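# Arrange three lettered blocks alphabetically on the mat

## Task

Four blocks are present, and three of them carry a letter on their top face. Put those three completely on the mat, side by side with little space between them along one straight line. Order them alphabetically from left to right, as viewed from the midpoint between the two arm bases. Each letter must face up and read upright. The remaining, unlettered block must end up somewhere off the mat. The arrangement only counts if it stays put without the robot supporting it, so open the grippers and pull both arms away at the end.

## Robot and tools

Robot: two 6-joint arms, left_arm and right_arm, each ending in a two-finger parallel gripper. The names are labels only; they do not refer to the left or right of any picture.

Frame: a single world frame is used for every pose. Its origin sits on the table top halfway between the arms, +x points outward across the table, +z points up, and left_arm is mounted on the +y side. Positions are in metres, orientations are quaternions written w,x,y,z.

execute_actions takes "actions", a list holding zero or one item, plus an optional "pictures" boolean (images are included unless you pass false).
- Empty list: nothing is commanded; you just get the current state.
- Motion item: {"rows": [...], "steps": n}. rows holds 1 to 15 rows; steps is 1 to 15 (default 15), each step lasting 1/30 s. One row is used per step, and the final row repeats if steps exceed the number of rows. Every row is a single flat list of 14 numbers covering both arms, even if only one arm should move: left_arm waist, shoulder, elbow, forearm roll, wrist pitch, wrist roll, opening, then right_arm in the same seven-value order. Joint values are absolute target angles in radians, in the same form as the Joint positions line reports them, not offsets. Opening is an absolute command from -1 (closed) to +1 (fully open).
- Wait item: {"steps": n} with no rows, n up to 300. Nothing new is sent; it returns once n steps have elapsed since the previous result, with your reply time counted toward them.
A refused call commands nothing.

Joint ranges per arm (rad): waist -6.283..6.283, shoulder -2.059..2.094, elbow -3.927..0.192, forearm roll -6.283..6.283, wrist pitch -1.693..3.142, wrist roll -6.283..6.283. A call is refused when a target exceeds a range end by more than 0.010 and also lies beyond the angle in the latest result. True ends may differ from the listed ones by up to 0.010 either way; a target past the true end is clipped there, and "joint sent to its limit" is reported (possibly about an earlier action still running). Missing that message does not prove more room exists.

Motion limits: joint targets advance at most 3.14 rad/s, take 0.16 s to reach that speed, and all joints of one arm are slowed together so they arrive at once. Each step, a joint's target is kept within 0.623 rad of its measured angle, and if the targets would shift the gripper over 70 mm from where it is measured, the whole arm's targets are pulled back. Arms continue toward the last sent row while you think or wait, stopping once everything has nearly stopped moving or any step is HELD; after that only a new action drives them onward. Fingers still in motion finish their travel.

Gripper geometry: fingers extend along the gripper's +z axis and close along its y axis. end_effector_position is the point between the pads when closed, about 2 cm behind the tips; while closing, the tips move roughly 10 mm farther along +z.

Gripping: grip_measured reports the actual finger opening on the same -1..1 scale. To hold something, keep commanding a value clearly lower than grip_measured; a larger difference squeezes harder, up to about 24 N per pad for objects up to about 6 cm wide. A quick close can press harder and may bounce the fingers open. Commanding -1 gives full force on parts at least about 0.5 mm thick. Echoing grip_measured back still grips, more weakly for wider parts, which may slip.

Result lines: the state line `left_arm: …` | `right_arm: …` gives each hand's position, quaternion and linear (m/s) and angular (rad/s) velocity; the printed position may be off, more so at long reach. Joint positions and Joint velocities list, per arm, the six joints (rad, rad/s) and then the pad gap (m, m/s; 0.084 fully open). "joint command not followed" means a clearance check altered or blocked some targets; the rest of the row still ran. HELD marks steps whose row was not (fully) sent. TORQUE FAULT: a joint hit its load limit, so that arm backs off, pauses 10 s and drops the rest of the call. Load limits (N m): waist 46, shoulder 46, elbow 27.6, forearm roll 27.6, wrist pitch 18.4, wrist roll 18.4, including carried weight. MOTOR HOT appears at 65 °C; at 80 °C an OVER-TEMPERATURE FAULT brakes that arm until it cools. Holding loads heats motors.

zoom_image: {"camera": name, "region": [x0, y0, x1, y1]} in pixels of that camera's latest full image, origin at the top-left, at most 504 by 504. Cameras, all 672x504: cam_head_left (fixed, near -0.31, 0.16, 0.96), cam_head_right (fixed, near -0.30, -0.12, 0.93), cam_left_wrist and cam_right_wrist (ride on the hands, poses derived from joint readings). Calibration (pinhole plus radial, OpenCV style) is supplied and may be off by a few degrees or millimetres; results list cameras whose numbers changed.

finished_scene: {"scene": current scene number}. It closes the scene irreversibly and reports success.

Cautions: nothing may leave the table. Avoid arm-on-arm contact or pressing, hard shoves, slams and dropped blocks. Held items may be tugged and loose ones nudged at random, so recheck placements before finishing. The simulation keeps running while you compose replies.

Each tool is called after ">>>" by a JSON object that holds its "api" and its "payload".

## Session

>>> {"api": "execute_actions", "payload": {"actions": []}}

Scene clock: 0.00 s of 7600.00 s.
left_arm: end_effector_position=(+0.2336, +0.3967, +0.2357) grip_measured=+1.00 end_effector_quat_wxyz=(+0.023, +0.268, +0.939, -0.215) end_effector_velocity=(-0.000, +0.000, -0.000) end_effector_angular_velocity=(+0.000, -0.000, +0.001) | right_arm: end_effector_position=(+0.5269, -0.2774, +0.2852) grip_measured=+1.00 end_effector_quat_wxyz=(-0.005, +0.606, +0.795, +0.012) end_effector_velocity=(+0.000, -0.000, -0.000) end_effector_angular_velocity=(-0.000, +0.001, -0.000)
Joint positions: left_arm=[ 0.396 -0.779 -0.502 -0.355  1.543 -2.091  0.084] | right_arm=[ 0.409  0.175 -1.517  0.024  1.329 -1.597  0.084]
Joint velocities: left_arm=[ 0. -0.  0.  0. -0. -0.  0.] | right_arm=[-0.     0.001 -0.     0.    -0.    -0.    -0.   ]
camera_calibration (this result's frames):
cam_left_wrist: T_world_to_cam=[[0.521359, 0.746897, -0.412711, -0.286467], [0.849115, -0.502123, 0.163939, 0.032085], [-0.0847858, -0.43591, -0.895988, 0.535305], [0, 0, 0, 1]] pos_world=[0.167494, 0.463417, 0.356138]
cam_right_wrist: T_world_to_cam=[[0.959766, 0.280593, 0.0107919, -0.397612], [0.280777, -0.959474, -0.0239398, -0.336693], [0.0036372, 0.0260067, -0.999655, 0.425139], [0, 0, 0, 1]] pos_world=[0.474604, -0.222537, 0.421223]

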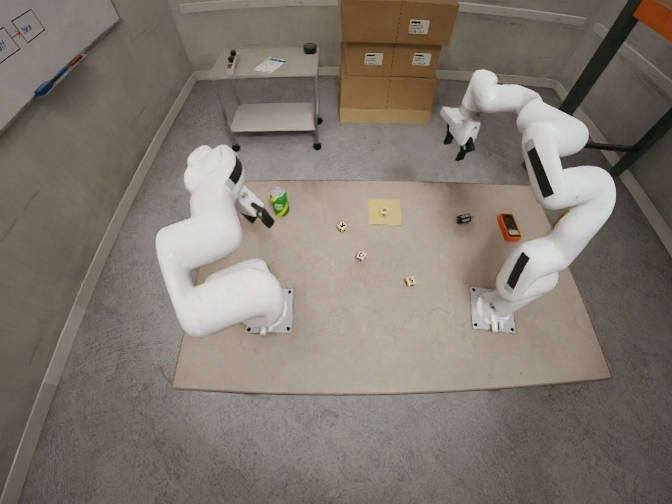

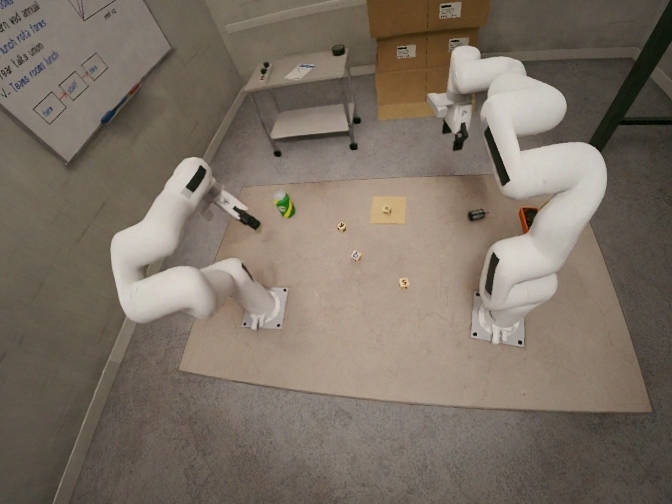

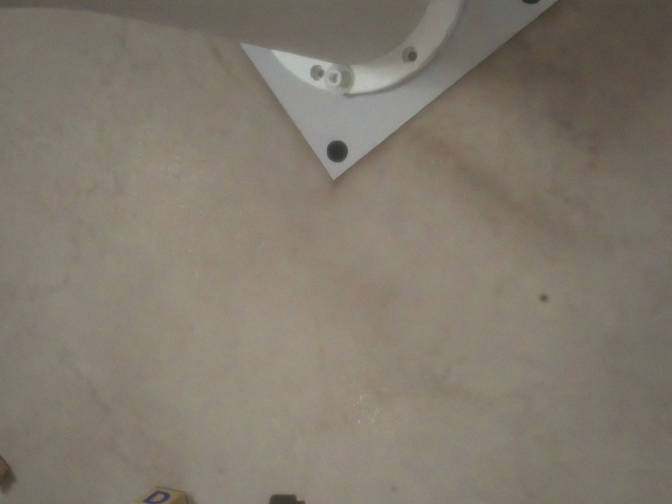

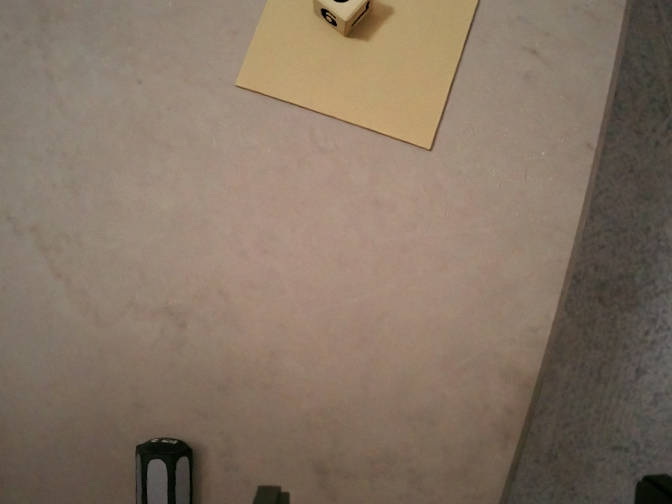

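>>> {"api": "zoom_image", "payload": {"camera": "cam_head_left", "region": [320, 190, 440, 300]}}

Region (320, 190, 440, 300) of cam_head_left's 672x504 image, scaled by 4.200, with more detail than that image has; it fills the top 462 rows of this view, and the rest is white.

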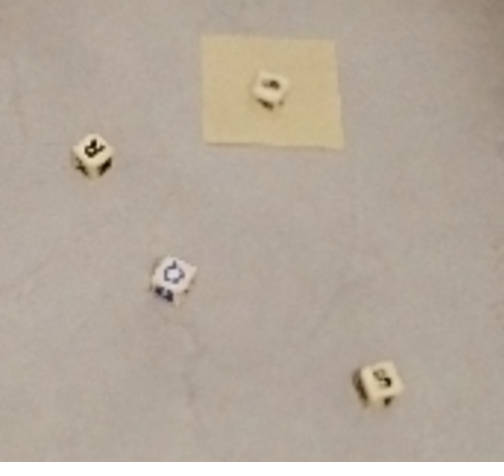

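>>> {"api": "execute_actions", "payload": {"actions": [{"rows":[[1.0,-0.779,-0.502,-0.355,1.543,-2.091,1,0.881,0.336,-1.492,0,1.156,-3.96,1]]}], "pictures": false}}

>>> {"api": "execute_actions", "payload": {"actions": [{"steps":22}]}}

Scene clock: 23.73 s of 7600.00 s.
left_arm: end_effector_position=(+0.1938, +0.5164, +0.2357) grip_measured=+1.00 end_effector_quat_wxyz=(+0.084, -0.013, +0.976, -0.199) end_effector_velocity=(-0.044, +0.060, -0.000) end_effector_angular_velocity=(-0.008, +0.001, +0.346) | right_arm: end_effector_position=(+0.4860, -0.1263, +0.2322) grip_measured=+1.00 end_effector_quat_wxyz=(-0.002, +0.241, +0.970, +0.005) end_effector_velocity=(-0.139, +0.304, -0.113) end_effector_angular_velocity=(-0.034, -0.015, +2.303)
Joint positions: left_arm=[ 0.979 -0.779 -0.502 -0.355  1.543 -2.091  0.084] | right_arm=[ 0.703  0.275 -1.501  0.009  1.222 -2.115  0.084]
Joint velocities: left_arm=[ 0.346  0.001  0.001 -0.003  0.005 -0.    -0.   ] | right_arm=[ 0.612  0.21   0.034 -0.031 -0.224 -1.683 -0.   ]
Steps of this call (steps 1 to 90: nothing new was sent; then 20.23 s passed at rest; steps 91 to 105: all 15 steps of this action). Readings (joint positions):
91: left_arm=[0.396 -0.779 -0.502 -0.355 1.543 -2.091] | right_arm=[0.410 0.175 -1.517 0.024 1.329 -1.597]
92: left_arm=[0.401 -0.779 -0.502 -0.355 1.544 -2.091] | right_arm=[0.412 0.176 -1.517 0.024 1.327 -1.603]
94: left_arm=[0.453 -0.779 -0.502 -0.355 1.544 -2.091] | right_arm=[0.446 0.187 -1.517 0.021 1.313 -1.654]
98: left_arm=[0.686 -0.779 -0.502 -0.355 1.543 -2.091] | right_arm=[0.550 0.224 -1.509 0.017 1.278 -1.796]
105: the state above

Scene clock: 24.47 s of 7600.00 s.
left_arm: end_effector_position=(+0.1912, +0.5200, +0.2357) grip_measured=+1.00 end_effector_quat_wxyz=(+0.086, -0.023, +0.976, -0.199) end_effector_velocity=(-0.000, +0.000, +0.000) end_effector_angular_velocity=(+0.001, -0.001, +0.001) | right_arm: end_effector_position=(+0.4370, -0.0415, +0.1996) grip_measured=+1.00 end_effector_quat_wxyz=(-0.000, +0.677, -0.736, +0.000) end_effector_velocity=(-0.002, +0.002, -0.002) end_effector_angular_velocity=(-0.002, +0.001, +0.829)
Joint positions: left_arm=[ 1.    -0.779 -0.502 -0.355  1.543 -2.091  0.084] | right_arm=[ 0.88   0.336 -1.492 -0.     1.156 -3.909  0.084]
Joint velocities: left_arm=[ 0.001 -0.001 -0.    -0.    -0.     0.    -0.   ] | right_arm=[ 0.005  0.003  0.002 -0.001 -0.002 -0.824 -0.   ]
Steps of this call (steps 1 to 22: the robot went on to your last target). Readings (joint positions):
1: left_arm=[0.988 -0.779 -0.502 -0.355 1.543 -2.091] | right_arm=[0.723 0.282 -1.500 0.008 1.214 -2.174]
2: left_arm=[0.992 -0.779 -0.502 -0.355 1.543 -2.091] | right_arm=[0.743 0.289 -1.499 0.007 1.207 -2.237]
4: left_arm=[0.996 -0.779 -0.502 -0.355 1.543 -2.091] | right_arm=[0.781 0.302 -1.497 0.005 1.193 -2.380]
8: left_arm=[0.998 -0.779 -0.502 -0.355 1.543 -2.091] | right_arm=[0.845 0.324 -1.494 0.002 1.170 -2.738]
22: the state above
camera_calibration (this result's frames):
cam_left_wrist: T_world_to_cam=[[0.00515718, 0.910996, -0.412383, -0.343147], [0.984021, 0.0687727, 0.164232, -0.192745], [0.177975, -0.40664, -0.896085, 0.520033], [0, 0, 0, 1]] pos_world=[0.0988814, 0.537328, 0.356141]
cam_right_wrist: T_world_to_cam=[[-0.997623, 0.0688301, -0.00340285, 0.472818], [0.0688327, 0.997628, -0.000652274, 0.081993], [0.00334988, -0.000884951, -0.999994, 0.332893], [0, 0, 0, 1]] pos_world=[0.464935, -0.114048, 0.334554]

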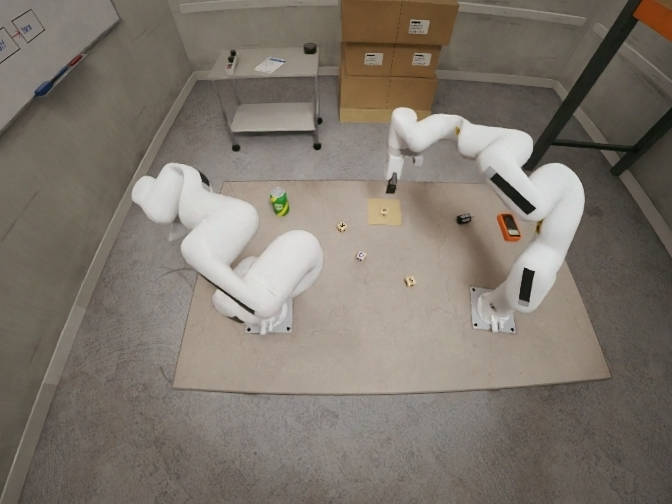

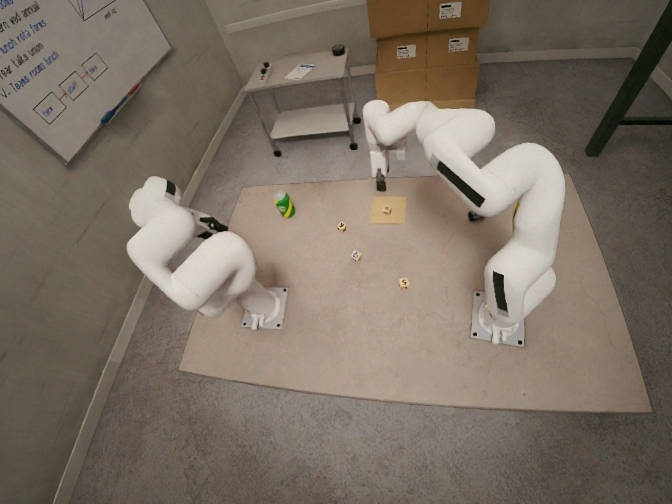

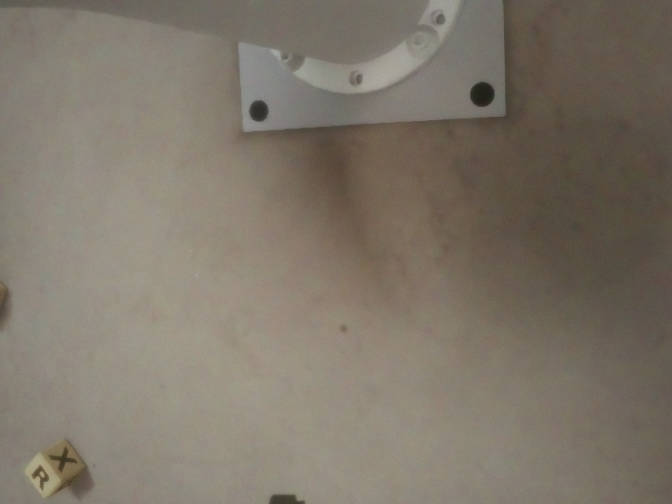

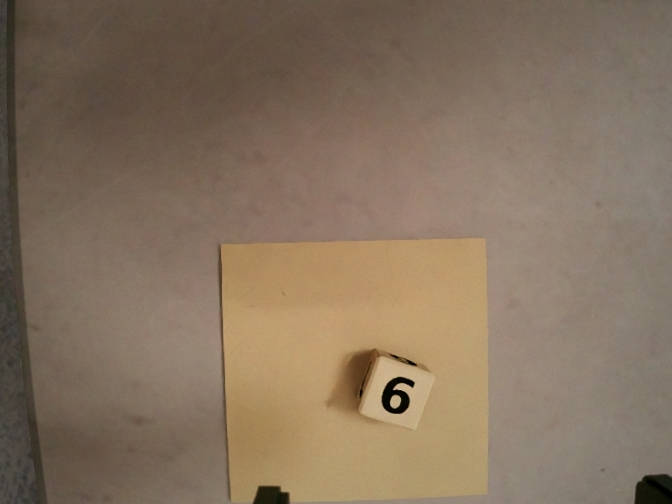

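>>> {"api": "execute_actions", "payload": {"actions": [{"rows":[[1.0,0.113,-1.577,-0.2,1.989,-2.091,1,0.881,0.479,-1.341,0,0.862,-3.63,1]]}], "pictures": false}}

>>> {"api": "execute_actions", "payload": {"actions": [{"rows":[[1.0,0.113,-1.577,-0.2,1.989,-2.091,1,0.881,0.5,-1.337,0,0.837,-3.63,1],[1.0,0.113,-1.577,-0.2,1.989,-2.091,1,0.881,0.52,-1.333,0,0.813,-3.63,1],[1.0,0.113,-1.577,-0.2,1.989,-2.091,1,0.881,0.54,-1.33,0,0.79,-3.63,1],[1.0,0.113,-1.577,-0.2,1.989,-2.091,1,0.881,0.555,-1.327,0,0.772,-3.63,1],[1.0,0.113,-1.577,-0.2,1.989,-2.091,1,0.881,0.565,-1.325,0,0.76,-3.63,1],[1.0,0.113,-1.577,-0.2,1.989,-2.091,1,0.881,0.575,-1.323,0,0.748,-3.63,1],[1.0,0.113,-1.577,-0.2,1.989,-2.091,1,0.881,0.585,-1.321,0,0.736,-3.63,0.4]]}], "pictures": false}}

>>> {"api": "execute_actions", "payload": {"actions": [{"rows":[[1.0,0.113,-1.577,-0.2,1.989,-2.091,1,0.881,0.585,-1.321,0,0.736,-3.63,-0.2],[1.0,0.113,-1.577,-0.2,1.989,-2.091,1,0.881,0.585,-1.321,0,0.736,-3.63,-0.2],[1.0,0.113,-1.577,-0.2,1.989,-2.091,1,0.881,0.585,-1.321,0,0.736,-3.63,-0.25],[1.0,0.113,-1.577,-0.2,1.989,-2.091,1,0.881,0.585,-1.321,0,0.736,-3.63,-0.3],[1.0,0.113,-1.577,-0.2,1.989,-2.091,1,0.881,0.585,-1.321,0,0.736,-3.63,-0.75]],"steps":13}], "pictures": false}}

>>> {"api": "execute_actions", "payload": {"actions": [{"rows":[[1.0,0.113,-1.577,-0.2,1.989,-2.091,1,0.881,0.479,-1.341,0,0.862,-3.63,-0.75]],"steps":8}], "pictures": false}}

>>> {"api": "execute_actions", "payload": {"actions": [{"rows":[[1.0,0.113,-1.577,-0.2,1.989,-2.091,1,0.56,0.479,-1.341,0,0.862,-3.63,-0.75]]}], "pictures": false}}

>>> {"api": "execute_actions", "payload": {"actions": [{"rows":[[1.0,0.113,-1.577,-0.2,1.989,-2.091,1,0.56,0.5,-1.337,0,0.837,-3.63,-0.75],[1.0,0.113,-1.577,-0.2,1.989,-2.091,1,0.56,0.52,-1.333,0,0.813,-3.63,-0.75],[1.0,0.113,-1.577,-0.2,1.989,-2.091,1,0.56,0.54,-1.33,0,0.79,-3.63,-0.75],[1.0,0.113,-1.577,-0.2,1.989,-2.091,1,0.56,0.555,-1.327,0,0.772,-3.63,-0.75],[1.0,0.113,-1.577,-0.2,1.989,-2.091,1,0.56,0.565,-1.325,0,0.76,-3.63,-0.75],[1.0,0.113,-1.577,-0.2,1.989,-2.091,1,0.56,0.575,-1.323,0,0.748,-3.63,-0.75],[1.0,0.113,-1.577,-0.2,1.989,-2.091,1,0.56,0.583,-1.321,0,0.738,-3.63,-0.75]]}], "pictures": false}}

>>> {"api": "execute_actions", "payload": {"actions": [{"rows":[[1.0,0.113,-1.577,-0.2,1.989,-2.091,1,0.56,0.583,-1.321,0,0.738,-3.63,-0.75],[1.0,0.113,-1.577,-0.2,1.989,-2.091,1,0.56,0.583,-1.321,0,0.738,-3.63,-0.75],[1.0,0.113,-1.577,-0.2,1.989,-2.091,1,0.56,0.583,-1.321,0,0.738,-3.63,1]],"steps":11}], "pictures": false}}

>>> {"api": "execute_actions", "payload": {"actions": [{"rows":[[1.0,0.113,-1.577,-0.2,1.989,-2.091,1,0.56,0.336,-1.492,0,1.156,-3.63,1]]}], "pictures": false}}

Scene clock: 59.57 s of 7600.00 s.
left_arm: end_effector_position=(+0.2215, +0.6250, +0.3105) grip_measured=+1.00 end_effector_quat_wxyz=(-0.036, +0.011, +0.956, -0.290) end_effector_velocity=(+0.142, +0.316, +0.168) end_effector_angular_velocity=(+0.228, +0.003, -0.121) | right_arm: end_effector_position=(+0.4363, -0.0414, +0.0800) grip_measured=+1.00 end_effector_quat_wxyz=(-0.001, -0.571, +0.821, -0.000) end_effector_velocity=(+0.025, +0.022, +0.025) end_effector_angular_velocity=(+0.081, -0.094, -0.082)
Joint positions: left_arm=[ 1.    -0.114 -1.24  -0.23   1.903 -2.091  0.084] | right_arm=[ 0.881  0.478 -1.343  0.     0.867 -3.636  0.084]
Joint velocities: left_arm=[ 0.     1.057 -1.653  0.141  0.411 -0.     0.   ] | right_arm=[ 0.    -0.021 -0.017 -0.001 -0.085  0.083  0.   ]
Steps of this call (steps 1 to 30: the robot went on to your last target; steps 31 to 100: nothing new was sent; then 31.27 s passed at rest; steps 101 to 115: all 15 steps of this action). Readings (joint positions):
101: left_arm=[1.000 -0.779 -0.502 -0.355 1.543 -2.091] | right_arm=[0.881 0.336 -1.492 -0.000 1.156 -3.960]
102: left_arm=[1.000 -0.774 -0.507 -0.353 1.548 -2.091] | right_arm=[0.881 0.337 -1.490 -0.000 1.150 -3.954]
104: left_arm=[1.000 -0.722 -0.558 -0.340 1.588 -2.091] | right_arm=[0.881 0.354 -1.472 -0.000 1.102 -3.901]
108: left_arm=[1.000 -0.443 -0.842 -0.277 1.768 -2.091] | right_arm=[0.881 0.428 -1.394 0.000 0.973 -3.754]
115: the state above

Scene clock: 60.07 s of 7600.00 s.
left_arm: end_effector_position=(+0.2483, +0.6865, +0.3339) grip_measured=+1.00 end_effector_quat_wxyz=(-0.044, +0.020, +0.961, -0.273) end_effector_velocity=(+0.001, +0.002, -0.000) end_effector_angular_velocity=(-0.000, +0.001, -0.000) | right_arm: end_effector_position=(+0.4373, -0.0406, +0.0230) grip_measured=+0.40 end_effector_quat_wxyz=(+0.001, -0.568, +0.823, +0.000) end_effector_velocity=(-0.003, -0.001, -0.011) end_effector_angular_velocity=(-0.002, +0.004, +0.000)
Joint positions: left_arm=[ 1.     0.111 -1.575 -0.2    1.989 -2.091  0.084] | right_arm=[ 0.881  0.583 -1.322  0.     0.737 -3.63   0.061]
Joint velocities: left_arm=[ 0.     0.009 -0.01   0.001  0.002  0.    -0.   ] | right_arm=[ 0.001  0.015  0.01   0.002 -0.021 -0.    -0.003]
Steps of this call (steps 1 to 15: all 15 steps of this action). Readings (joint positions):
1: left_arm=[1.000 -0.078 -1.296 -0.225 1.917 -2.091] | right_arm=[0.881 0.477 -1.343 -0.000 0.865 -3.634]
2: left_arm=[1.000 -0.041 -1.352 -0.220 1.931 -2.091] | right_arm=[0.881 0.479 -1.344 -0.000 0.859 -3.632]
4: left_arm=[1.000 0.031 -1.458 -0.211 1.958 -2.091] | right_arm=[0.881 0.494 -1.343 -0.000 0.837 -3.631]
8: left_arm=[1.000 0.103 -1.560 -0.202 1.984 -2.091] | right_arm=[0.881 0.554 -1.326 0.000 0.775 -3.630]
15: the state above

Scene clock: 60.50 s of 7600.00 s.
left_arm: end_effector_position=(+0.2485, +0.6869, +0.3337) grip_measured=+1.00 end_effector_quat_wxyz=(-0.044, +0.020, +0.961, -0.273) end_effector_velocity=(+0.000, +0.000, +0.000) end_effector_angular_velocity=(+0.002, -0.001, -0.001) | right_arm: end_effector_position=(+0.4387, -0.0392, +0.0249) grip_measured=-0.33 end_effector_quat_wxyz=(+0.004, -0.568, +0.823, +0.001) end_effector_velocity=(-0.001, -0.001, -0.002) end_effector_angular_velocity=(-0.003, +0.004, -0.001)
Joint positions: left_arm=[ 1.     0.113 -1.577 -0.2    1.989 -2.091  0.084] | right_arm=[ 0.881  0.581 -1.324  0.     0.735 -3.63   0.03 ]
Joint velocities: left_arm=[-0.001 -0.    -0.001  0.    -0.001  0.     0.   ] | right_arm=[-0.     0.002  0.002 -0.     0.001  0.     0.   ]
Steps of this call (steps 1 to 13: all 13 steps of this action). Readings (joint positions):
1: left_arm=[1.000 0.112 -1.576 -0.200 1.989 -2.091] | right_arm=[0.881 0.583 -1.322 -0.000 0.737 -3.630]
2: left_arm=[1.000 0.112 -1.576 -0.200 1.989 -2.091] | right_arm=[0.881 0.582 -1.323 -0.000 0.736 -3.630]
4: left_arm=[1.000 0.112 -1.576 -0.200 1.989 -2.091] | right_arm=[0.881 0.581 -1.325 0.000 0.735 -3.630]
8: left_arm=[1.000 0.113 -1.577 -0.200 1.989 -2.091] | right_arm=[0.881 0.581 -1.325 0.000 0.735 -3.630]
13: the state above

Scene clock: 60.77 s of 7600.00 s.
left_arm: end_effector_position=(+0.2485, +0.6870, +0.3337) grip_measured=+1.00 end_effector_quat_wxyz=(-0.044, +0.020, +0.961, -0.273) end_effector_velocity=(+0.000, +0.000, -0.001) end_effector_angular_velocity=(-0.002, +0.001, -0.000) | right_arm: end_effector_position=(+0.4378, -0.0402, +0.0759) grip_measured=-0.33 end_effector_quat_wxyz=(+0.002, -0.568, +0.823, +0.000) end_effector_velocity=(+0.040, +0.036, +0.163) end_effector_angular_velocity=(+0.125, -0.143, +0.002)
Joint positions: left_arm=[ 1.     0.113 -1.577 -0.2    1.989 -2.091  0.084] | right_arm=[ 0.881  0.486 -1.341 -0.     0.85  -3.63   0.03 ]
Joint velocities: left_arm=[-0.     0.002  0.    -0.    -0.     0.    -0.   ] | right_arm=[ 0.002 -0.229 -0.119  0.     0.158 -0.     0.   ]
Steps of this call (steps 1 to 8: all 8 steps of this action). Readings (joint positions):
1: left_arm=[1.000 0.113 -1.577 -0.200 1.989 -2.091] | right_arm=[0.881 0.581 -1.324 0.000 0.735 -3.630]
2: left_arm=[1.000 0.113 -1.577 -0.200 1.989 -2.091] | right_arm=[0.881 0.579 -1.325 0.000 0.740 -3.630]
4: left_arm=[1.000 0.113 -1.577 -0.200 1.989 -2.091] | right_arm=[0.881 0.555 -1.318 -0.000 0.786 -3.630]
8: the state above

Scene clock: 61.27 s of 7600.00 s.
left_arm: end_effector_position=(+0.2485, +0.6870, +0.3337) grip_measured=+1.00 end_effector_quat_wxyz=(-0.044, +0.020, +0.961, -0.273) end_effector_velocity=(-0.000, +0.000, +0.000) end_effector_angular_velocity=(+0.001, -0.000, +0.001) | right_arm: end_effector_position=(+0.5291, -0.1869, +0.0786) grip_measured=-0.33 end_effector_quat_wxyz=(-0.000, -0.436, +0.900, -0.000) end_effector_velocity=(+0.068, -0.149, +0.007) end_effector_angular_velocity=(+0.005, -0.011, -0.289)
Joint positions: left_arm=[ 1.     0.113 -1.577 -0.2    1.989 -2.091  0.084] | right_arm=[ 0.574  0.48  -1.341 -0.     0.862 -3.63   0.03 ]
Joint velocities: left_arm=[ 0.     0.    -0.001 -0.    -0.    -0.     0.   ] | right_arm=[-0.289 -0.011 -0.003 -0.     0.002 -0.     0.   ]
Steps of this call (steps 1 to 15: all 15 steps of this action). Readings (joint positions):
1: left_arm=[1.000 0.113 -1.577 -0.200 1.989 -2.091] | right_arm=[0.881 0.481 -1.343 -0.000 0.855 -3.630]
2: left_arm=[1.000 0.113 -1.577 -0.200 1.989 -2.091] | right_arm=[0.877 0.480 -1.342 -0.000 0.857 -3.630]
4: left_arm=[1.000 0.113 -1.577 -0.200 1.989 -2.091] | right_arm=[0.838 0.483 -1.339 0.000 0.858 -3.630]
8: left_arm=[1.000 0.113 -1.577 -0.200 1.989 -2.091] | right_arm=[0.728 0.484 -1.339 -0.000 0.860 -3.630]
15: the state above

Scene clock: 61.77 s of 7600.00 s.
left_arm: end_effector_position=(+0.2485, +0.6870, +0.3337) grip_measured=+1.00 end_effector_quat_wxyz=(-0.044, +0.020, +0.961, -0.273) end_effector_velocity=(+0.000, -0.000, -0.000) end_effector_angular_velocity=(-0.000, +0.000, -0.000) | right_arm: end_effector_position=(+0.5330, -0.1936, +0.0237) grip_measured=-0.33 end_effector_quat_wxyz=(+0.001, -0.430, +0.903, -0.000) end_effector_velocity=(+0.003, -0.001, -0.005) end_effector_angular_velocity=(+0.004, -0.010, -0.003)
Joint positions: left_arm=[ 1.     0.113 -1.577 -0.2    1.989 -2.091  0.084] | right_arm=[ 0.561  0.581 -1.322 -0.     0.739 -3.63   0.03 ]
Joint velocities: left_arm=[-0.     0.     0.001 -0.    -0.    -0.     0.   ] | right_arm=[-0.004  0.01   0.002 -0.    -0.023 -0.001 -0.   ]
Steps of this call (steps 1 to 15: all 15 steps of this action). Readings (joint positions):
1: left_arm=[1.000 0.113 -1.577 -0.200 1.989 -2.091] | right_arm=[0.567 0.480 -1.341 -0.000 0.862 -3.630]
2: left_arm=[1.000 0.113 -1.577 -0.200 1.989 -2.091] | right_arm=[0.564 0.481 -1.341 -0.000 0.858 -3.630]
4: left_arm=[1.000 0.113 -1.577 -0.200 1.989 -2.091] | right_arm=[0.563 0.496 -1.340 -0.000 0.836 -3.630]
8: left_arm=[1.000 0.113 -1.577 -0.200 1.989 -2.091] | right_arm=[0.562 0.555 -1.325 0.000 0.775 -3.630]
15: the state above

Scene clock: 62.13 s of 7600.00 s.
left_arm: end_effector_position=(+0.2485, +0.6870, +0.3337) grip_measured=+1.00 end_effector_quat_wxyz=(-0.044, +0.020, +0.961, -0.273) end_effector_velocity=(-0.000, +0.000, -0.000) end_effector_angular_velocity=(-0.000, +0.000, +0.000) | right_arm: end_effector_position=(+0.5327, -0.1941, +0.0225) grip_measured=+0.98 end_effector_quat_wxyz=(+0.000, -0.429, +0.903, -0.000) end_effector_velocity=(+0.001, -0.000, +0.000) end_effector_angular_velocity=(+0.000, -0.001, -0.000)
Joint positions: left_arm=[ 1.     0.113 -1.577 -0.2    1.989 -2.091  0.084] | right_arm=[ 0.56   0.583 -1.321 -0.     0.738 -3.63   0.083]
Joint velocities: left_arm=[ 0.  0.  0. -0. -0.  0.  0.] | right_arm=[-0.001  0.    -0.    -0.    -0.001 -0.001  0.068]
Steps of this call (steps 1 to 11: all 11 steps of this action). Readings (joint positions):
1: left_arm=[1.000 0.113 -1.577 -0.200 1.989 -2.091] | right_arm=[0.560 0.582 -1.322 -0.000 0.739 -3.630]
2: left_arm=[1.000 0.113 -1.577 -0.200 1.989 -2.091] | right_arm=[0.560 0.582 -1.322 -0.000 0.738 -3.630]
4: left_arm=[1.000 0.113 -1.577 -0.200 1.989 -2.091] | right_arm=[0.560 0.582 -1.321 -0.000 0.738 -3.630]
8: left_arm=[1.000 0.113 -1.577 -0.200 1.989 -2.091] | right_arm=[0.560 0.583 -1.321 -0.000 0.738 -3.630]
11: the state above

Scene clock: 62.63 s of 7600.00 s.
left_arm: end_effector_position=(+0.2485, +0.6870, +0.3337) grip_measured=+1.00 end_effector_quat_wxyz=(-0.044, +0.020, +0.961, -0.273) end_effector_velocity=(-0.000, -0.000, -0.000) end_effector_angular_velocity=(-0.002, +0.001, -0.000) | right_arm: end_effector_position=(+0.5363, -0.1926, +0.1900) grip_measured=+1.00 end_effector_quat_wxyz=(+0.004, -0.429, +0.903, -0.000) end_effector_velocity=(-0.008, -0.003, +0.248) end_effector_angular_velocity=(+0.046, -0.108, -0.001)
Joint positions: left_arm=[ 1.     0.113 -1.577 -0.2    1.989 -2.091  0.084] | right_arm=[ 0.56   0.35  -1.483 -0.     1.124 -3.63   0.084]
Joint velocities: left_arm=[-0.     0.001  0.     0.     0.001 -0.    -0.   ] | right_arm=[ 0.    -0.322 -0.234  0.     0.439  0.001  0.   ]
Steps of this call (steps 1 to 15: all 15 steps of this action). Readings (joint positions):
1: left_arm=[1.000 0.113 -1.577 -0.200 1.989 -2.091] | right_arm=[0.560 0.583 -1.321 -0.000 0.738 -3.630]
2: left_arm=[1.000 0.113 -1.577 -0.200 1.989 -2.091] | right_arm=[0.560 0.581 -1.322 0.000 0.743 -3.630]
4: left_arm=[1.000 0.113 -1.577 -0.200 1.989 -2.091] | right_arm=[0.560 0.560 -1.335 0.000 0.793 -3.630]
8: left_arm=[1.000 0.113 -1.577 -0.200 1.989 -2.091] | right_arm=[0.560 0.472 -1.400 -0.000 0.922 -3.630]
15: the state above

>>> {"api": "execute_actions", "payload": {"actions": [{"rows":[[1.0,0.113,-1.577,-0.2,1.989,-2.091,1,1.322,0.192,-1.295,0,1.103,-5.12,1]]}], "pictures": false}}

>>> {"api": "execute_actions", "payload": {"actions": [{"steps":35}]}}

Scene clock: 70.73 s of 7600.00 s.
left_arm: end_effector_position=(+0.2485, +0.6870, +0.3337) grip_measured=+1.00 end_effector_quat_wxyz=(-0.044, +0.020, +0.961, -0.273) end_effector_velocity=(-0.000, +0.000, -0.000) end_effector_angular_velocity=(-0.000, +0.000, +0.000) | right_arm: end_effector_position=(+0.4208, -0.0508, +0.2000) grip_measured=+1.00 end_effector_quat_wxyz=(-0.000, +0.703, -0.711, -0.000) end_effector_velocity=(-0.294, +0.274, +0.000) end_effector_angular_velocity=(-0.001, -0.000, +1.667)
Joint positions: left_arm=[ 1.     0.113 -1.577 -0.2    1.989 -2.091  0.084] | right_arm=[ 0.887  0.271 -1.403  0.     1.132 -3.975  0.084]
Joint velocities: left_arm=[ 0.     0.001  0.     0.    -0.    -0.    -0.   ] | right_arm=[ 0.731 -0.132  0.181 -0.001 -0.048 -0.935 -0.   ]
Steps of this call (steps 1 to 30: the robot went on to your last target; steps 31 to 100: nothing new was sent; then 4.27 s passed at rest; steps 101 to 115: all 15 steps of this action). Readings (joint positions):
101: left_arm=[1.000 0.113 -1.577 -0.200 1.989 -2.091] | right_arm=[0.560 0.336 -1.492 -0.000 1.156 -3.630]
102: left_arm=[1.000 0.113 -1.577 -0.200 1.989 -2.091] | right_arm=[0.564 0.335 -1.490 -0.000 1.155 -3.636]
104: left_arm=[1.000 0.113 -1.577 -0.200 1.989 -2.091] | right_arm=[0.603 0.325 -1.476 -0.001 1.151 -3.681]
108: left_arm=[1.000 0.113 -1.577 -0.200 1.989 -2.091] | right_arm=[0.713 0.302 -1.446 0.000 1.144 -3.784]
115: the state above

Scene clock: 71.90 s of 7600.00 s.
left_arm: end_effector_position=(+0.2485, +0.6870, +0.3337) grip_measured=+1.00 end_effector_quat_wxyz=(-0.044, +0.020, +0.961, -0.273) end_effector_velocity=(-0.000, -0.000, +0.001) end_effector_angular_velocity=(+0.001, -0.000, +0.000) | right_arm: end_effector_position=(+0.2207, +0.0663, +0.1993) grip_measured=+1.00 end_effector_quat_wxyz=(+0.000, +1.000, -0.001, +0.000) end_effector_velocity=(-0.002, -0.000, -0.001) end_effector_angular_velocity=(-0.004, +0.002, +0.005)
Joint positions: left_arm=[ 1.     0.113 -1.577 -0.2    1.989 -2.091  0.084] | right_arm=[ 1.322  0.192 -1.295 -0.     1.103 -5.12   0.084]
Joint velocities: left_arm=[ 0.    -0.002  0.     0.     0.    -0.    -0.   ] | right_arm=[ 0.004  0.001  0.002  0.     0.001 -0.002  0.   ]
Steps of this call (steps 1 to 35: the robot went on to your last target). Readings (joint positions):
1: left_arm=[1.000 0.113 -1.577 -0.200 1.989 -2.091] | right_arm=[0.911 0.267 -1.397 0.000 1.130 -4.007]
2: left_arm=[1.000 0.113 -1.577 -0.200 1.989 -2.091] | right_arm=[0.935 0.262 -1.391 0.000 1.129 -4.041]
4: left_arm=[1.000 0.113 -1.577 -0.200 1.989 -2.091] | right_arm=[0.983 0.253 -1.379 0.000 1.126 -4.113]
8: left_arm=[1.000 0.113 -1.577 -0.200 1.989 -2.091] | right_arm=[1.077 0.236 -1.356 0.000 1.119 -4.285]
35: the state above
camera_calibration (this result's frames):
cam_left_wrist: T_world_to_cam=[[0.0239362, 0.836145, -0.547986, -0.363178], [0.995084, -0.0726195, -0.0673411, -0.105084], [-0.0961014, -0.54368, -0.833773, 0.806924], [0, 0, 0, 1]] pos_world=[0.190807, 0.734746, 0.466698]
cam_right_wrist: T_world_to_cam=[[0.0128092, -0.999913, -0.0030232, 0.097366], [-0.999918, -0.0128064, -0.000953657, 0.292245], [0.000914858, 0.00303517, -0.999995, 0.333673], [0, 0, 0, 1]] pos_world=[0.290668, 0.100087, 0.334244]

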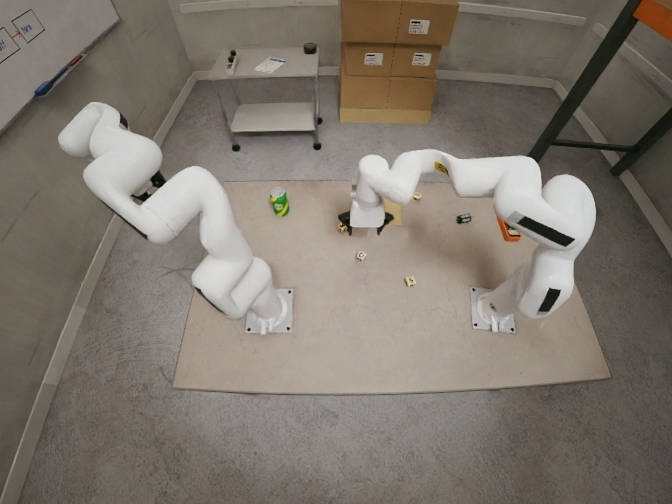

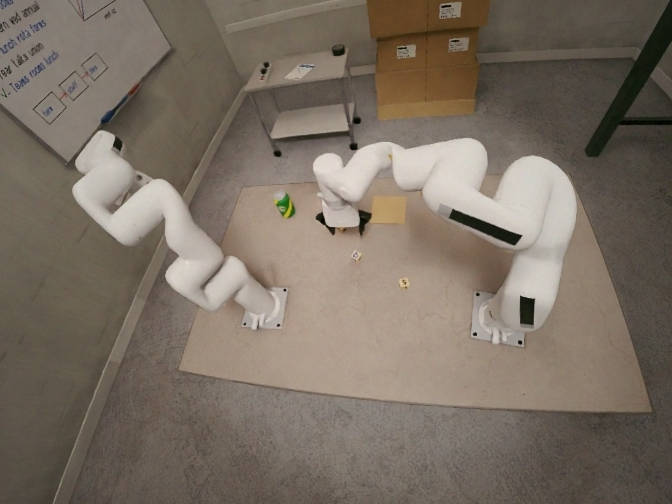

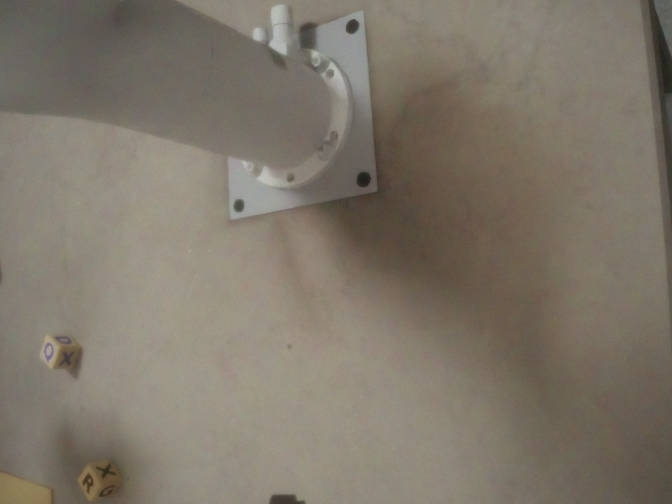

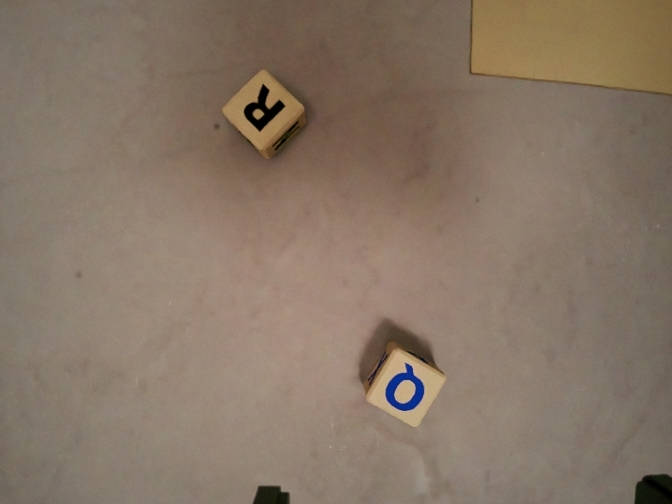

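>>> {"api": "execute_actions", "payload": {"actions": [{"rows":[[1,0.113,-1.577,-0.2,1.989,-2.091,1,1.314,0.346,-1.138,0,0.792,-6.178,1]]}], "pictures": false}}

>>> {"api": "execute_actions", "payload": {"actions": [{"steps":8}]}}

>>> {"api": "execute_actions", "payload": {"actions": [{"rows":[[1,0.113,-1.577,-0.2,1.989,-2.091,1,1.314,0.37,-1.133,0,0.763,-6.178,1],[1,0.113,-1.577,-0.2,1.989,-2.091,1,1.314,0.39,-1.13,0,0.74,-6.178,1],[1,0.113,-1.577,-0.2,1.989,-2.091,1,1.314,0.41,-1.126,0,0.716,-6.178,1],[1,0.113,-1.577,-0.2,1.989,-2.091,1,1.314,0.425,-1.123,0,0.698,-6.178,1],[1,0.113,-1.577,-0.2,1.989,-2.091,1,1.314,0.435,-1.121,0,0.686,-6.178,1],[1,0.113,-1.577,-0.2,1.989,-2.091,1,1.314,0.445,-1.119,0,0.674,-6.178,1],[1,0.113,-1.577,-0.2,1.989,-2.091,1,1.314,0.452,-1.118,0,0.666,-6.178,0.4]]}], "pictures": false}}

>>> {"api": "execute_actions", "payload": {"actions": [{"rows":[[1,0.113,-1.577,-0.2,1.989,-2.091,1,1.314,0.452,-1.118,0,0.666,-6.178,-0.2],[1,0.113,-1.577,-0.2,1.989,-2.091,1,1.314,0.452,-1.118,0,0.666,-6.178,-0.2],[1,0.113,-1.577,-0.2,1.989,-2.091,1,1.314,0.452,-1.118,0,0.666,-6.178,-0.25],[1,0.113,-1.577,-0.2,1.989,-2.091,1,1.314,0.452,-1.118,0,0.666,-6.178,-0.3],[1,0.113,-1.577,-0.2,1.989,-2.091,1,1.314,0.452,-1.118,0,0.666,-6.178,-0.75]],"steps":13}], "pictures": false}}

>>> {"api": "execute_actions", "payload": {"actions": [{"rows":[[1,0.113,-1.577,-0.2,1.989,-2.091,1,1.314,0.346,-1.138,0,0.792,-6.178,-0.75]],"steps":8}], "pictures": false}}

>>> {"api": "execute_actions", "payload": {"actions": [{"rows":[[1,0.113,-1.577,-0.2,1.989,-2.091,1,0.893,0.592,-1.525,0,0.933,-3.937,-0.75]]}], "pictures": false}}

>>> {"api": "execute_actions", "payload": {"actions": [{"steps":28}]}}

Scene clock: 99.53 s of 7600.00 s.
left_arm: end_effector_position=(+0.2485, +0.6870, +0.3337) grip_measured=+1.00 end_effector_quat_wxyz=(-0.044, +0.020, +0.961, -0.273) end_effector_velocity=(-0.000, -0.000, +0.000) end_effector_angular_velocity=(+0.001, -0.000, +0.001) | right_arm: end_effector_position=(+0.2232, +0.0630, +0.0865) grip_measured=+1.00 end_effector_quat_wxyz=(+0.001, +0.901, +0.434, -0.001) end_effector_velocity=(+0.000, -0.009, -0.098) end_effector_angular_velocity=(+0.026, -0.006, +1.864)
Joint positions: left_arm=[ 1.     0.113 -1.577 -0.2    1.989 -2.091  0.084] | right_arm=[ 1.315  0.337 -1.148  0.     0.814 -6.028  0.084]
Joint velocities: left_arm=[ 0.    -0.002  0.001 -0.     0.    -0.001  0.   ] | right_arm=[-0.007  0.133  0.135 -0.001 -0.294 -1.871 -0.   ]
Steps of this call (steps 1 to 15: the robot went on to your last target; steps 16 to 90: nothing new was sent; then 24.13 s passed at rest; steps 91 to 105: all 15 steps of this action). Readings (joint positions):
91: left_arm=[1.000 0.113 -1.577 -0.200 1.989 -2.091] | right_arm=[1.322 0.192 -1.295 -0.000 1.103 -5.120]
92: left_arm=[1.000 0.113 -1.577 -0.200 1.989 -2.091] | right_arm=[1.322 0.193 -1.294 -0.000 1.100 -5.126]
94: left_arm=[1.000 0.113 -1.577 -0.200 1.989 -2.091] | right_arm=[1.321 0.203 -1.284 -0.000 1.072 -5.182]
98: left_arm=[1.000 0.113 -1.577 -0.200 1.989 -2.091] | right_arm=[1.318 0.267 -1.218 0.000 0.954 -5.444]
105: the state above

Scene clock: 99.80 s of 7600.00 s.
left_arm: end_effector_position=(+0.2485, +0.6870, +0.3337) grip_measured=+1.00 end_effector_quat_wxyz=(-0.044, +0.020, +0.961, -0.273) end_effector_velocity=(+0.000, +0.000, -0.000) end_effector_angular_velocity=(+0.001, -0.000, -0.000) | right_arm: end_effector_position=(+0.2236, +0.0632, +0.0809) grip_measured=+1.00 end_effector_quat_wxyz=(-0.001, +0.867, +0.499, +0.001) end_effector_velocity=(-0.000, -0.001, -0.003) end_effector_angular_velocity=(-0.002, +0.001, +0.037)
Joint positions: left_arm=[ 1.     0.113 -1.577 -0.2    1.989 -2.091  0.084] | right_arm=[ 1.314  0.345 -1.139 -0.     0.792 -6.175  0.084]
Joint velocities: left_arm=[-0.    -0.     0.     0.    -0.001  0.     0.   ] | right_arm=[-0.     0.003  0.005 -0.    -0.006 -0.037  0.   ]
Steps of this call (steps 1 to 8: the robot went on to your last target). Readings (joint positions):
1: left_arm=[1.000 0.113 -1.577 -0.200 1.989 -2.091] | right_arm=[1.314 0.340 -1.144 -0.000 0.806 -6.083]
2: left_arm=[1.000 0.113 -1.577 -0.200 1.989 -2.091] | right_arm=[1.314 0.343 -1.141 -0.000 0.800 -6.121]
4: left_arm=[1.000 0.113 -1.577 -0.200 1.989 -2.091] | right_arm=[1.314 0.345 -1.140 -0.000 0.795 -6.158]
8: the state above
camera_calibration (this result's frames):
cam_left_wrist: T_world_to_cam=[[0.0239359, 0.836145, -0.547986, -0.363178], [0.995084, -0.0726194, -0.0673413, -0.105084], [-0.0961015, -0.54368, -0.833773, 0.806924], [0, 0, 0, 1]] pos_world=[0.190807, 0.734746, 0.466698]
cam_right_wrist: T_world_to_cam=[[0.872605, -0.488415, -0.00328344, -0.130651], [-0.488425, -0.872599, -0.0035473, 0.235252], [-0.00113257, 0.00469911, -0.999988, 0.215597], [0, 0, 0, 1]] pos_world=[0.229154, 0.140456, 0.216]

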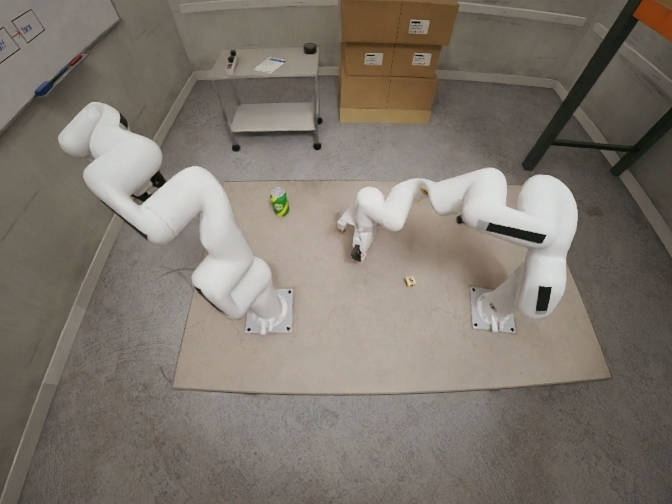

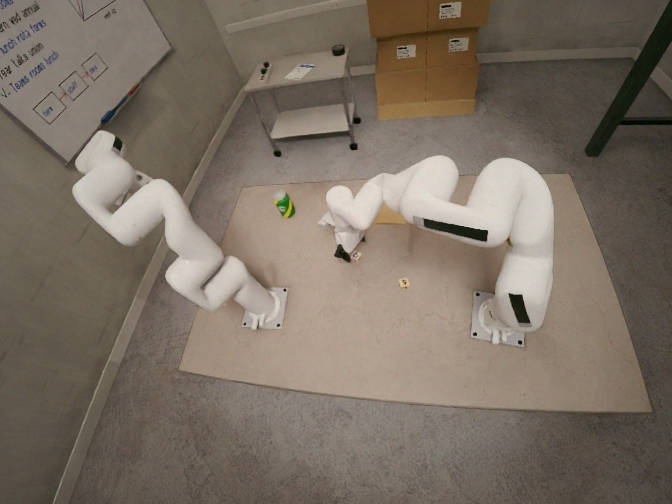

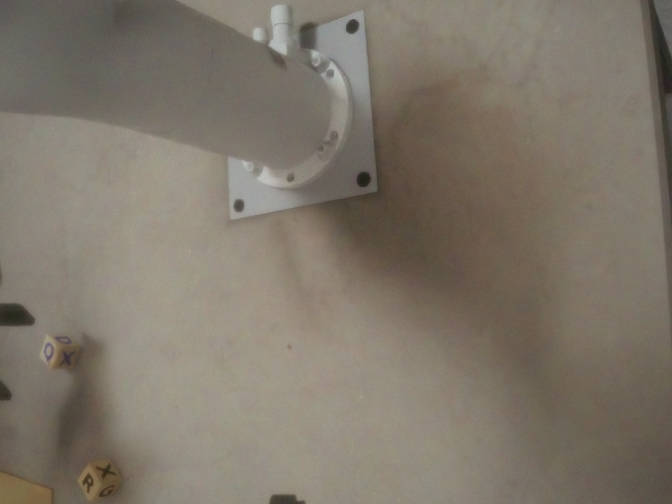

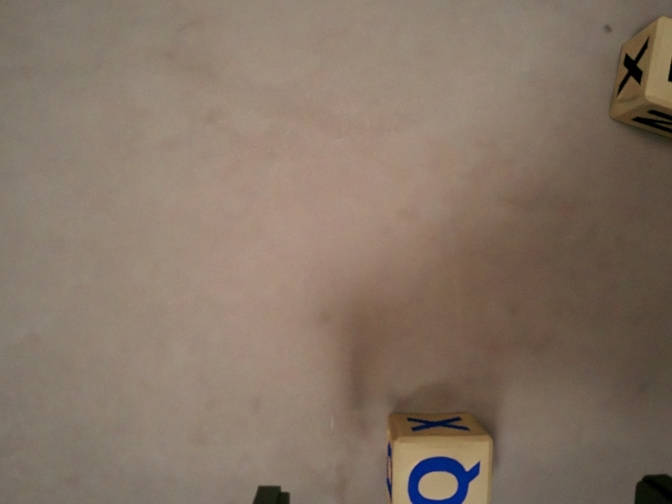

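Scene clock: 100.30 s of 7600.00 s.
left_arm: end_effector_position=(+0.2485, +0.6870, +0.3337) grip_measured=+1.00 end_effector_quat_wxyz=(-0.044, +0.020, +0.961, -0.273) end_effector_velocity=(-0.000, +0.000, -0.001) end_effector_angular_velocity=(-0.001, +0.001, +0.001) | right_arm: end_effector_position=(+0.2234, +0.0629, +0.0277) grip_measured=+0.40 end_effector_quat_wxyz=(-0.000, +0.866, +0.500, +0.001) end_effector_velocity=(+0.005, +0.013, +0.010) end_effector_angular_velocity=(+0.040, -0.018, +0.002)
Joint positions: left_arm=[ 1.     0.113 -1.577 -0.2    1.989 -2.091  0.084] | right_arm=[ 1.314  0.45  -1.119 -0.     0.667 -6.178  0.061]
Joint velocities: left_arm=[ 0.     0.002 -0.    -0.     0.    -0.    -0.   ] | right_arm=[ 0.001 -0.006 -0.014 -0.001 -0.024 -0.    -0.003]
Steps of this call (steps 1 to 15: all 15 steps of this action). Readings (joint positions):
1: left_arm=[1.000 0.113 -1.577 -0.200 1.989 -2.091] | right_arm=[1.314 0.345 -1.139 -0.000 0.792 -6.176]
2: left_arm=[1.000 0.113 -1.577 -0.200 1.989 -2.091] | right_arm=[1.314 0.347 -1.139 -0.000 0.787 -6.177]
4: left_arm=[1.000 0.113 -1.577 -0.200 1.989 -2.091] | right_arm=[1.314 0.364 -1.137 -0.000 0.765 -6.177]
8: left_arm=[1.000 0.113 -1.577 -0.200 1.989 -2.091] | right_arm=[1.314 0.424 -1.122 0.000 0.702 -6.178]
15: the state above

Scene clock: 100.73 s of 7600.00 s.
left_arm: end_effector_position=(+0.2485, +0.6870, +0.3337) grip_measured=+1.00 end_effector_quat_wxyz=(-0.044, +0.020, +0.961, -0.273) end_effector_velocity=(-0.000, +0.000, -0.000) end_effector_angular_velocity=(-0.001, +0.001, +0.000) | right_arm: end_effector_position=(+0.2234, +0.0627, +0.0272) grip_measured=-0.33 end_effector_quat_wxyz=(-0.000, +0.866, +0.500, +0.000) end_effector_velocity=(-0.000, -0.000, -0.001) end_effector_angular_velocity=(-0.001, +0.001, -0.001)
Joint positions: left_arm=[ 1.     0.113 -1.577 -0.2    1.989 -2.091  0.084] | right_arm=[ 1.314  0.451 -1.118 -0.     0.666 -6.178  0.03 ]
Joint velocities: left_arm=[ 0.     0.002 -0.001 -0.     0.     0.     0.   ] | right_arm=[-0.     0.001  0.     0.     0.     0.001  0.   ]
Steps of this call (steps 1 to 13: all 13 steps of this action). Readings (joint positions):
1: left_arm=[1.000 0.113 -1.577 -0.200 1.989 -2.091] | right_arm=[1.314 0.450 -1.119 -0.000 0.667 -6.178]
2: left_arm=[1.000 0.113 -1.577 -0.200 1.989 -2.091] | right_arm=[1.314 0.450 -1.119 -0.000 0.666 -6.178]
4: left_arm=[1.000 0.113 -1.577 -0.200 1.989 -2.091] | right_arm=[1.314 0.451 -1.119 -0.000 0.666 -6.178]
8: left_arm=[1.000 0.113 -1.577 -0.200 1.989 -2.091] | right_arm=[1.314 0.451 -1.118 -0.000 0.666 -6.178]
13: the state above

Scene clock: 101.00 s of 7600.00 s.
left_arm: end_effector_position=(+0.2485, +0.6870, +0.3337) grip_measured=+1.00 end_effector_quat_wxyz=(-0.044, +0.020, +0.961, -0.273) end_effector_velocity=(-0.000, -0.000, +0.001) end_effector_angular_velocity=(+0.001, -0.000, -0.000) | right_arm: end_effector_position=(+0.2253, +0.0673, +0.0815) grip_measured=-0.33 end_effector_quat_wxyz=(-0.005, +0.866, +0.500, +0.007) end_effector_velocity=(+0.004, +0.010, +0.096) end_effector_angular_velocity=(+0.048, -0.021, +0.001)
Joint positions: left_arm=[ 1.     0.113 -1.577 -0.2    1.989 -2.091  0.084] | right_arm=[ 1.314  0.348 -1.143 -0.     0.779 -6.178  0.03 ]
Joint velocities: left_arm=[-0.    -0.002  0.    -0.     0.001 -0.    -0.   ] | right_arm=[ 0.001 -0.173 -0.05   0.001  0.171 -0.001  0.   ]
Steps of this call (steps 1 to 8: all 8 steps of this action). Readings (joint positions):
1: left_arm=[1.000 0.113 -1.577 -0.200 1.989 -2.091] | right_arm=[1.314 0.451 -1.118 -0.000 0.666 -6.178]
2: left_arm=[1.000 0.113 -1.577 -0.200 1.989 -2.091] | right_arm=[1.314 0.449 -1.119 0.000 0.671 -6.178]
4: left_arm=[1.000 0.113 -1.577 -0.200 1.989 -2.091] | right_arm=[1.314 0.419 -1.119 0.000 0.716 -6.178]
8: the state above

Scene clock: 101.50 s of 7600.00 s.
left_arm: end_effector_position=(+0.2485, +0.6870, +0.3337) grip_measured=+1.00 end_effector_quat_wxyz=(-0.044, +0.020, +0.961, -0.273) end_effector_velocity=(+0.000, -0.000, +0.000) end_effector_angular_velocity=(+0.002, -0.001, -0.000) | right_arm: end_effector_position=(+0.3809, +0.0277, +0.0801) grip_measured=-0.33 end_effector_quat_wxyz=(+0.000, +0.995, +0.102, -0.000) end_effector_velocity=(+0.318, -0.131, +0.001) end_effector_angular_velocity=(-0.000, -0.000, -2.449)
Joint positions: left_arm=[ 1.     0.113 -1.577 -0.2    1.989 -2.091  0.084] | right_arm=[ 1.036  0.51  -1.393 -0.     0.883 -5.613  0.03 ]
Joint velocities: left_arm=[-0.    -0.001  0.    -0.    -0.001  0.     0.   ] | right_arm=[-0.57   0.327 -0.525  0.     0.198  1.878 -0.   ]
Steps of this call (steps 1 to 15: all 15 steps of this action). Readings (joint positions):
1: left_arm=[1.000 0.113 -1.577 -0.200 1.989 -2.091] | right_arm=[1.314 0.345 -1.143 -0.000 0.784 -6.178]
2: left_arm=[1.000 0.113 -1.577 -0.200 1.989 -2.091] | right_arm=[1.312 0.347 -1.145 -0.000 0.788 -6.172]
4: left_arm=[1.000 0.113 -1.577 -0.200 1.989 -2.091] | right_arm=[1.282 0.370 -1.172 0.000 0.803 -6.119]
8: left_arm=[1.000 0.113 -1.577 -0.200 1.989 -2.091] | right_arm=[1.179 0.427 -1.262 -0.000 0.834 -5.965]
15: the state above

Scene clock: 102.43 s of 7600.00 s.
left_arm: end_effector_position=(+0.2485, +0.6870, +0.3337) grip_measured=+1.00 end_effector_quat_wxyz=(-0.044, +0.020, +0.961, -0.273) end_effector_velocity=(-0.000, -0.000, +0.000) end_effector_angular_velocity=(-0.000, +0.000, +0.000) | right_arm: end_effector_position=(+0.4585, -0.0123, +0.0801) grip_measured=-0.33 end_effector_quat_wxyz=(-0.000, +0.692, -0.722, +0.000) end_effector_velocity=(+0.001, -0.000, +0.000) end_effector_angular_velocity=(-0.000, -0.000, -0.013)
Joint positions: left_arm=[ 1.     0.113 -1.577 -0.2    1.989 -2.091  0.084] | right_arm=[ 0.893  0.592 -1.525 -0.     0.933 -3.938  0.03 ]
Joint velocities: left_arm=[ 0.    -0.001  0.    -0.     0.    -0.    -0.   ] | right_arm=[-0.001 -0.    -0.001 -0.     0.002  0.012 -0.   ]
Steps of this call (steps 1 to 28: the robot went on to your last target). Readings (joint positions):
1: left_arm=[1.000 0.113 -1.577 -0.200 1.989 -2.091] | right_arm=[1.017 0.521 -1.410 -0.000 0.890 -5.547]
2: left_arm=[1.000 0.113 -1.577 -0.200 1.989 -2.091] | right_arm=[0.999 0.531 -1.427 -0.000 0.896 -5.476]
4: left_arm=[1.000 0.113 -1.577 -0.200 1.989 -2.091] | right_arm=[0.964 0.551 -1.459 -0.000 0.908 -5.313]
8: left_arm=[1.000 0.113 -1.577 -0.200 1.989 -2.091] | right_arm=[0.914 0.579 -1.504 -0.000 0.925 -4.940]
28: the state above
camera_calibration (this result's frames):
cam_left_wrist: T_world_to_cam=[[0.0239361, 0.836145, -0.547986, -0.363178], [0.995084, -0.0726195, -0.0673411, -0.105084], [-0.0961014, -0.54368, -0.833773, 0.806924], [0, 0, 0, 1]] pos_world=[0.190807, 0.734746, 0.466698]
cam_right_wrist: T_world_to_cam=[[-0.99965, 0.0262826, -0.00308496, 0.492166], [0.0262855, 0.999654, -0.000920945, 0.0708727], [0.00305969, -0.00100171, -0.999995, 0.213467], [0, 0, 0, 1]] pos_world=[0.489477, -0.0835697, 0.21505]

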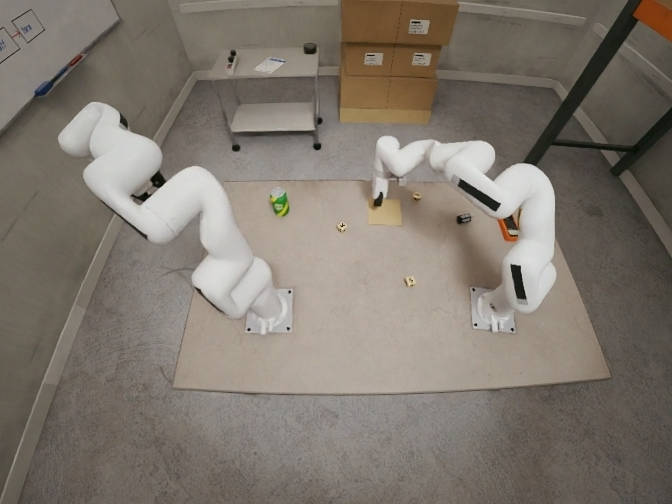

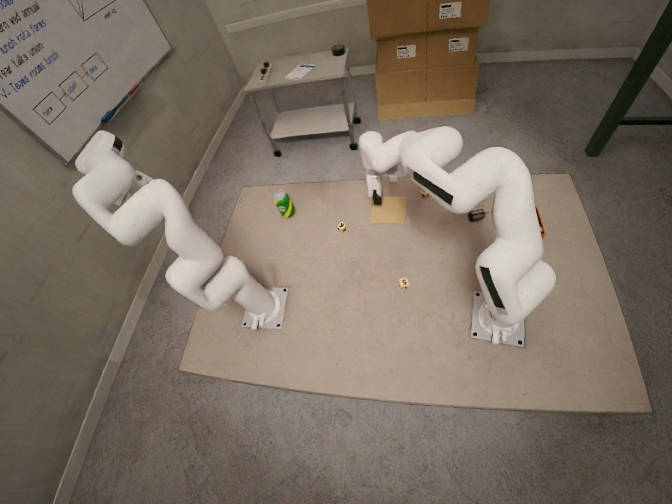

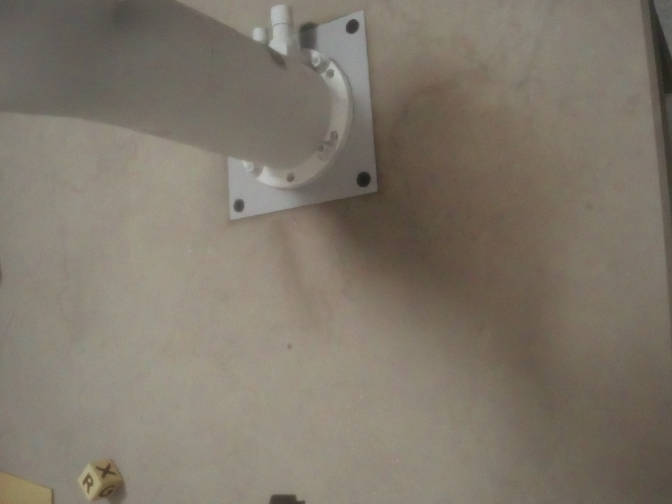

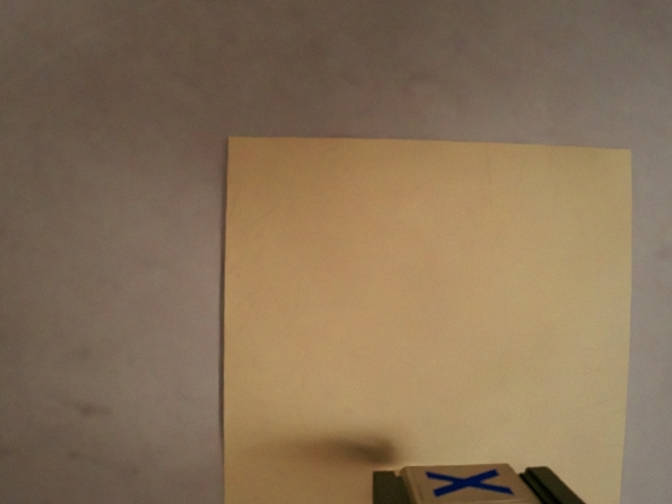

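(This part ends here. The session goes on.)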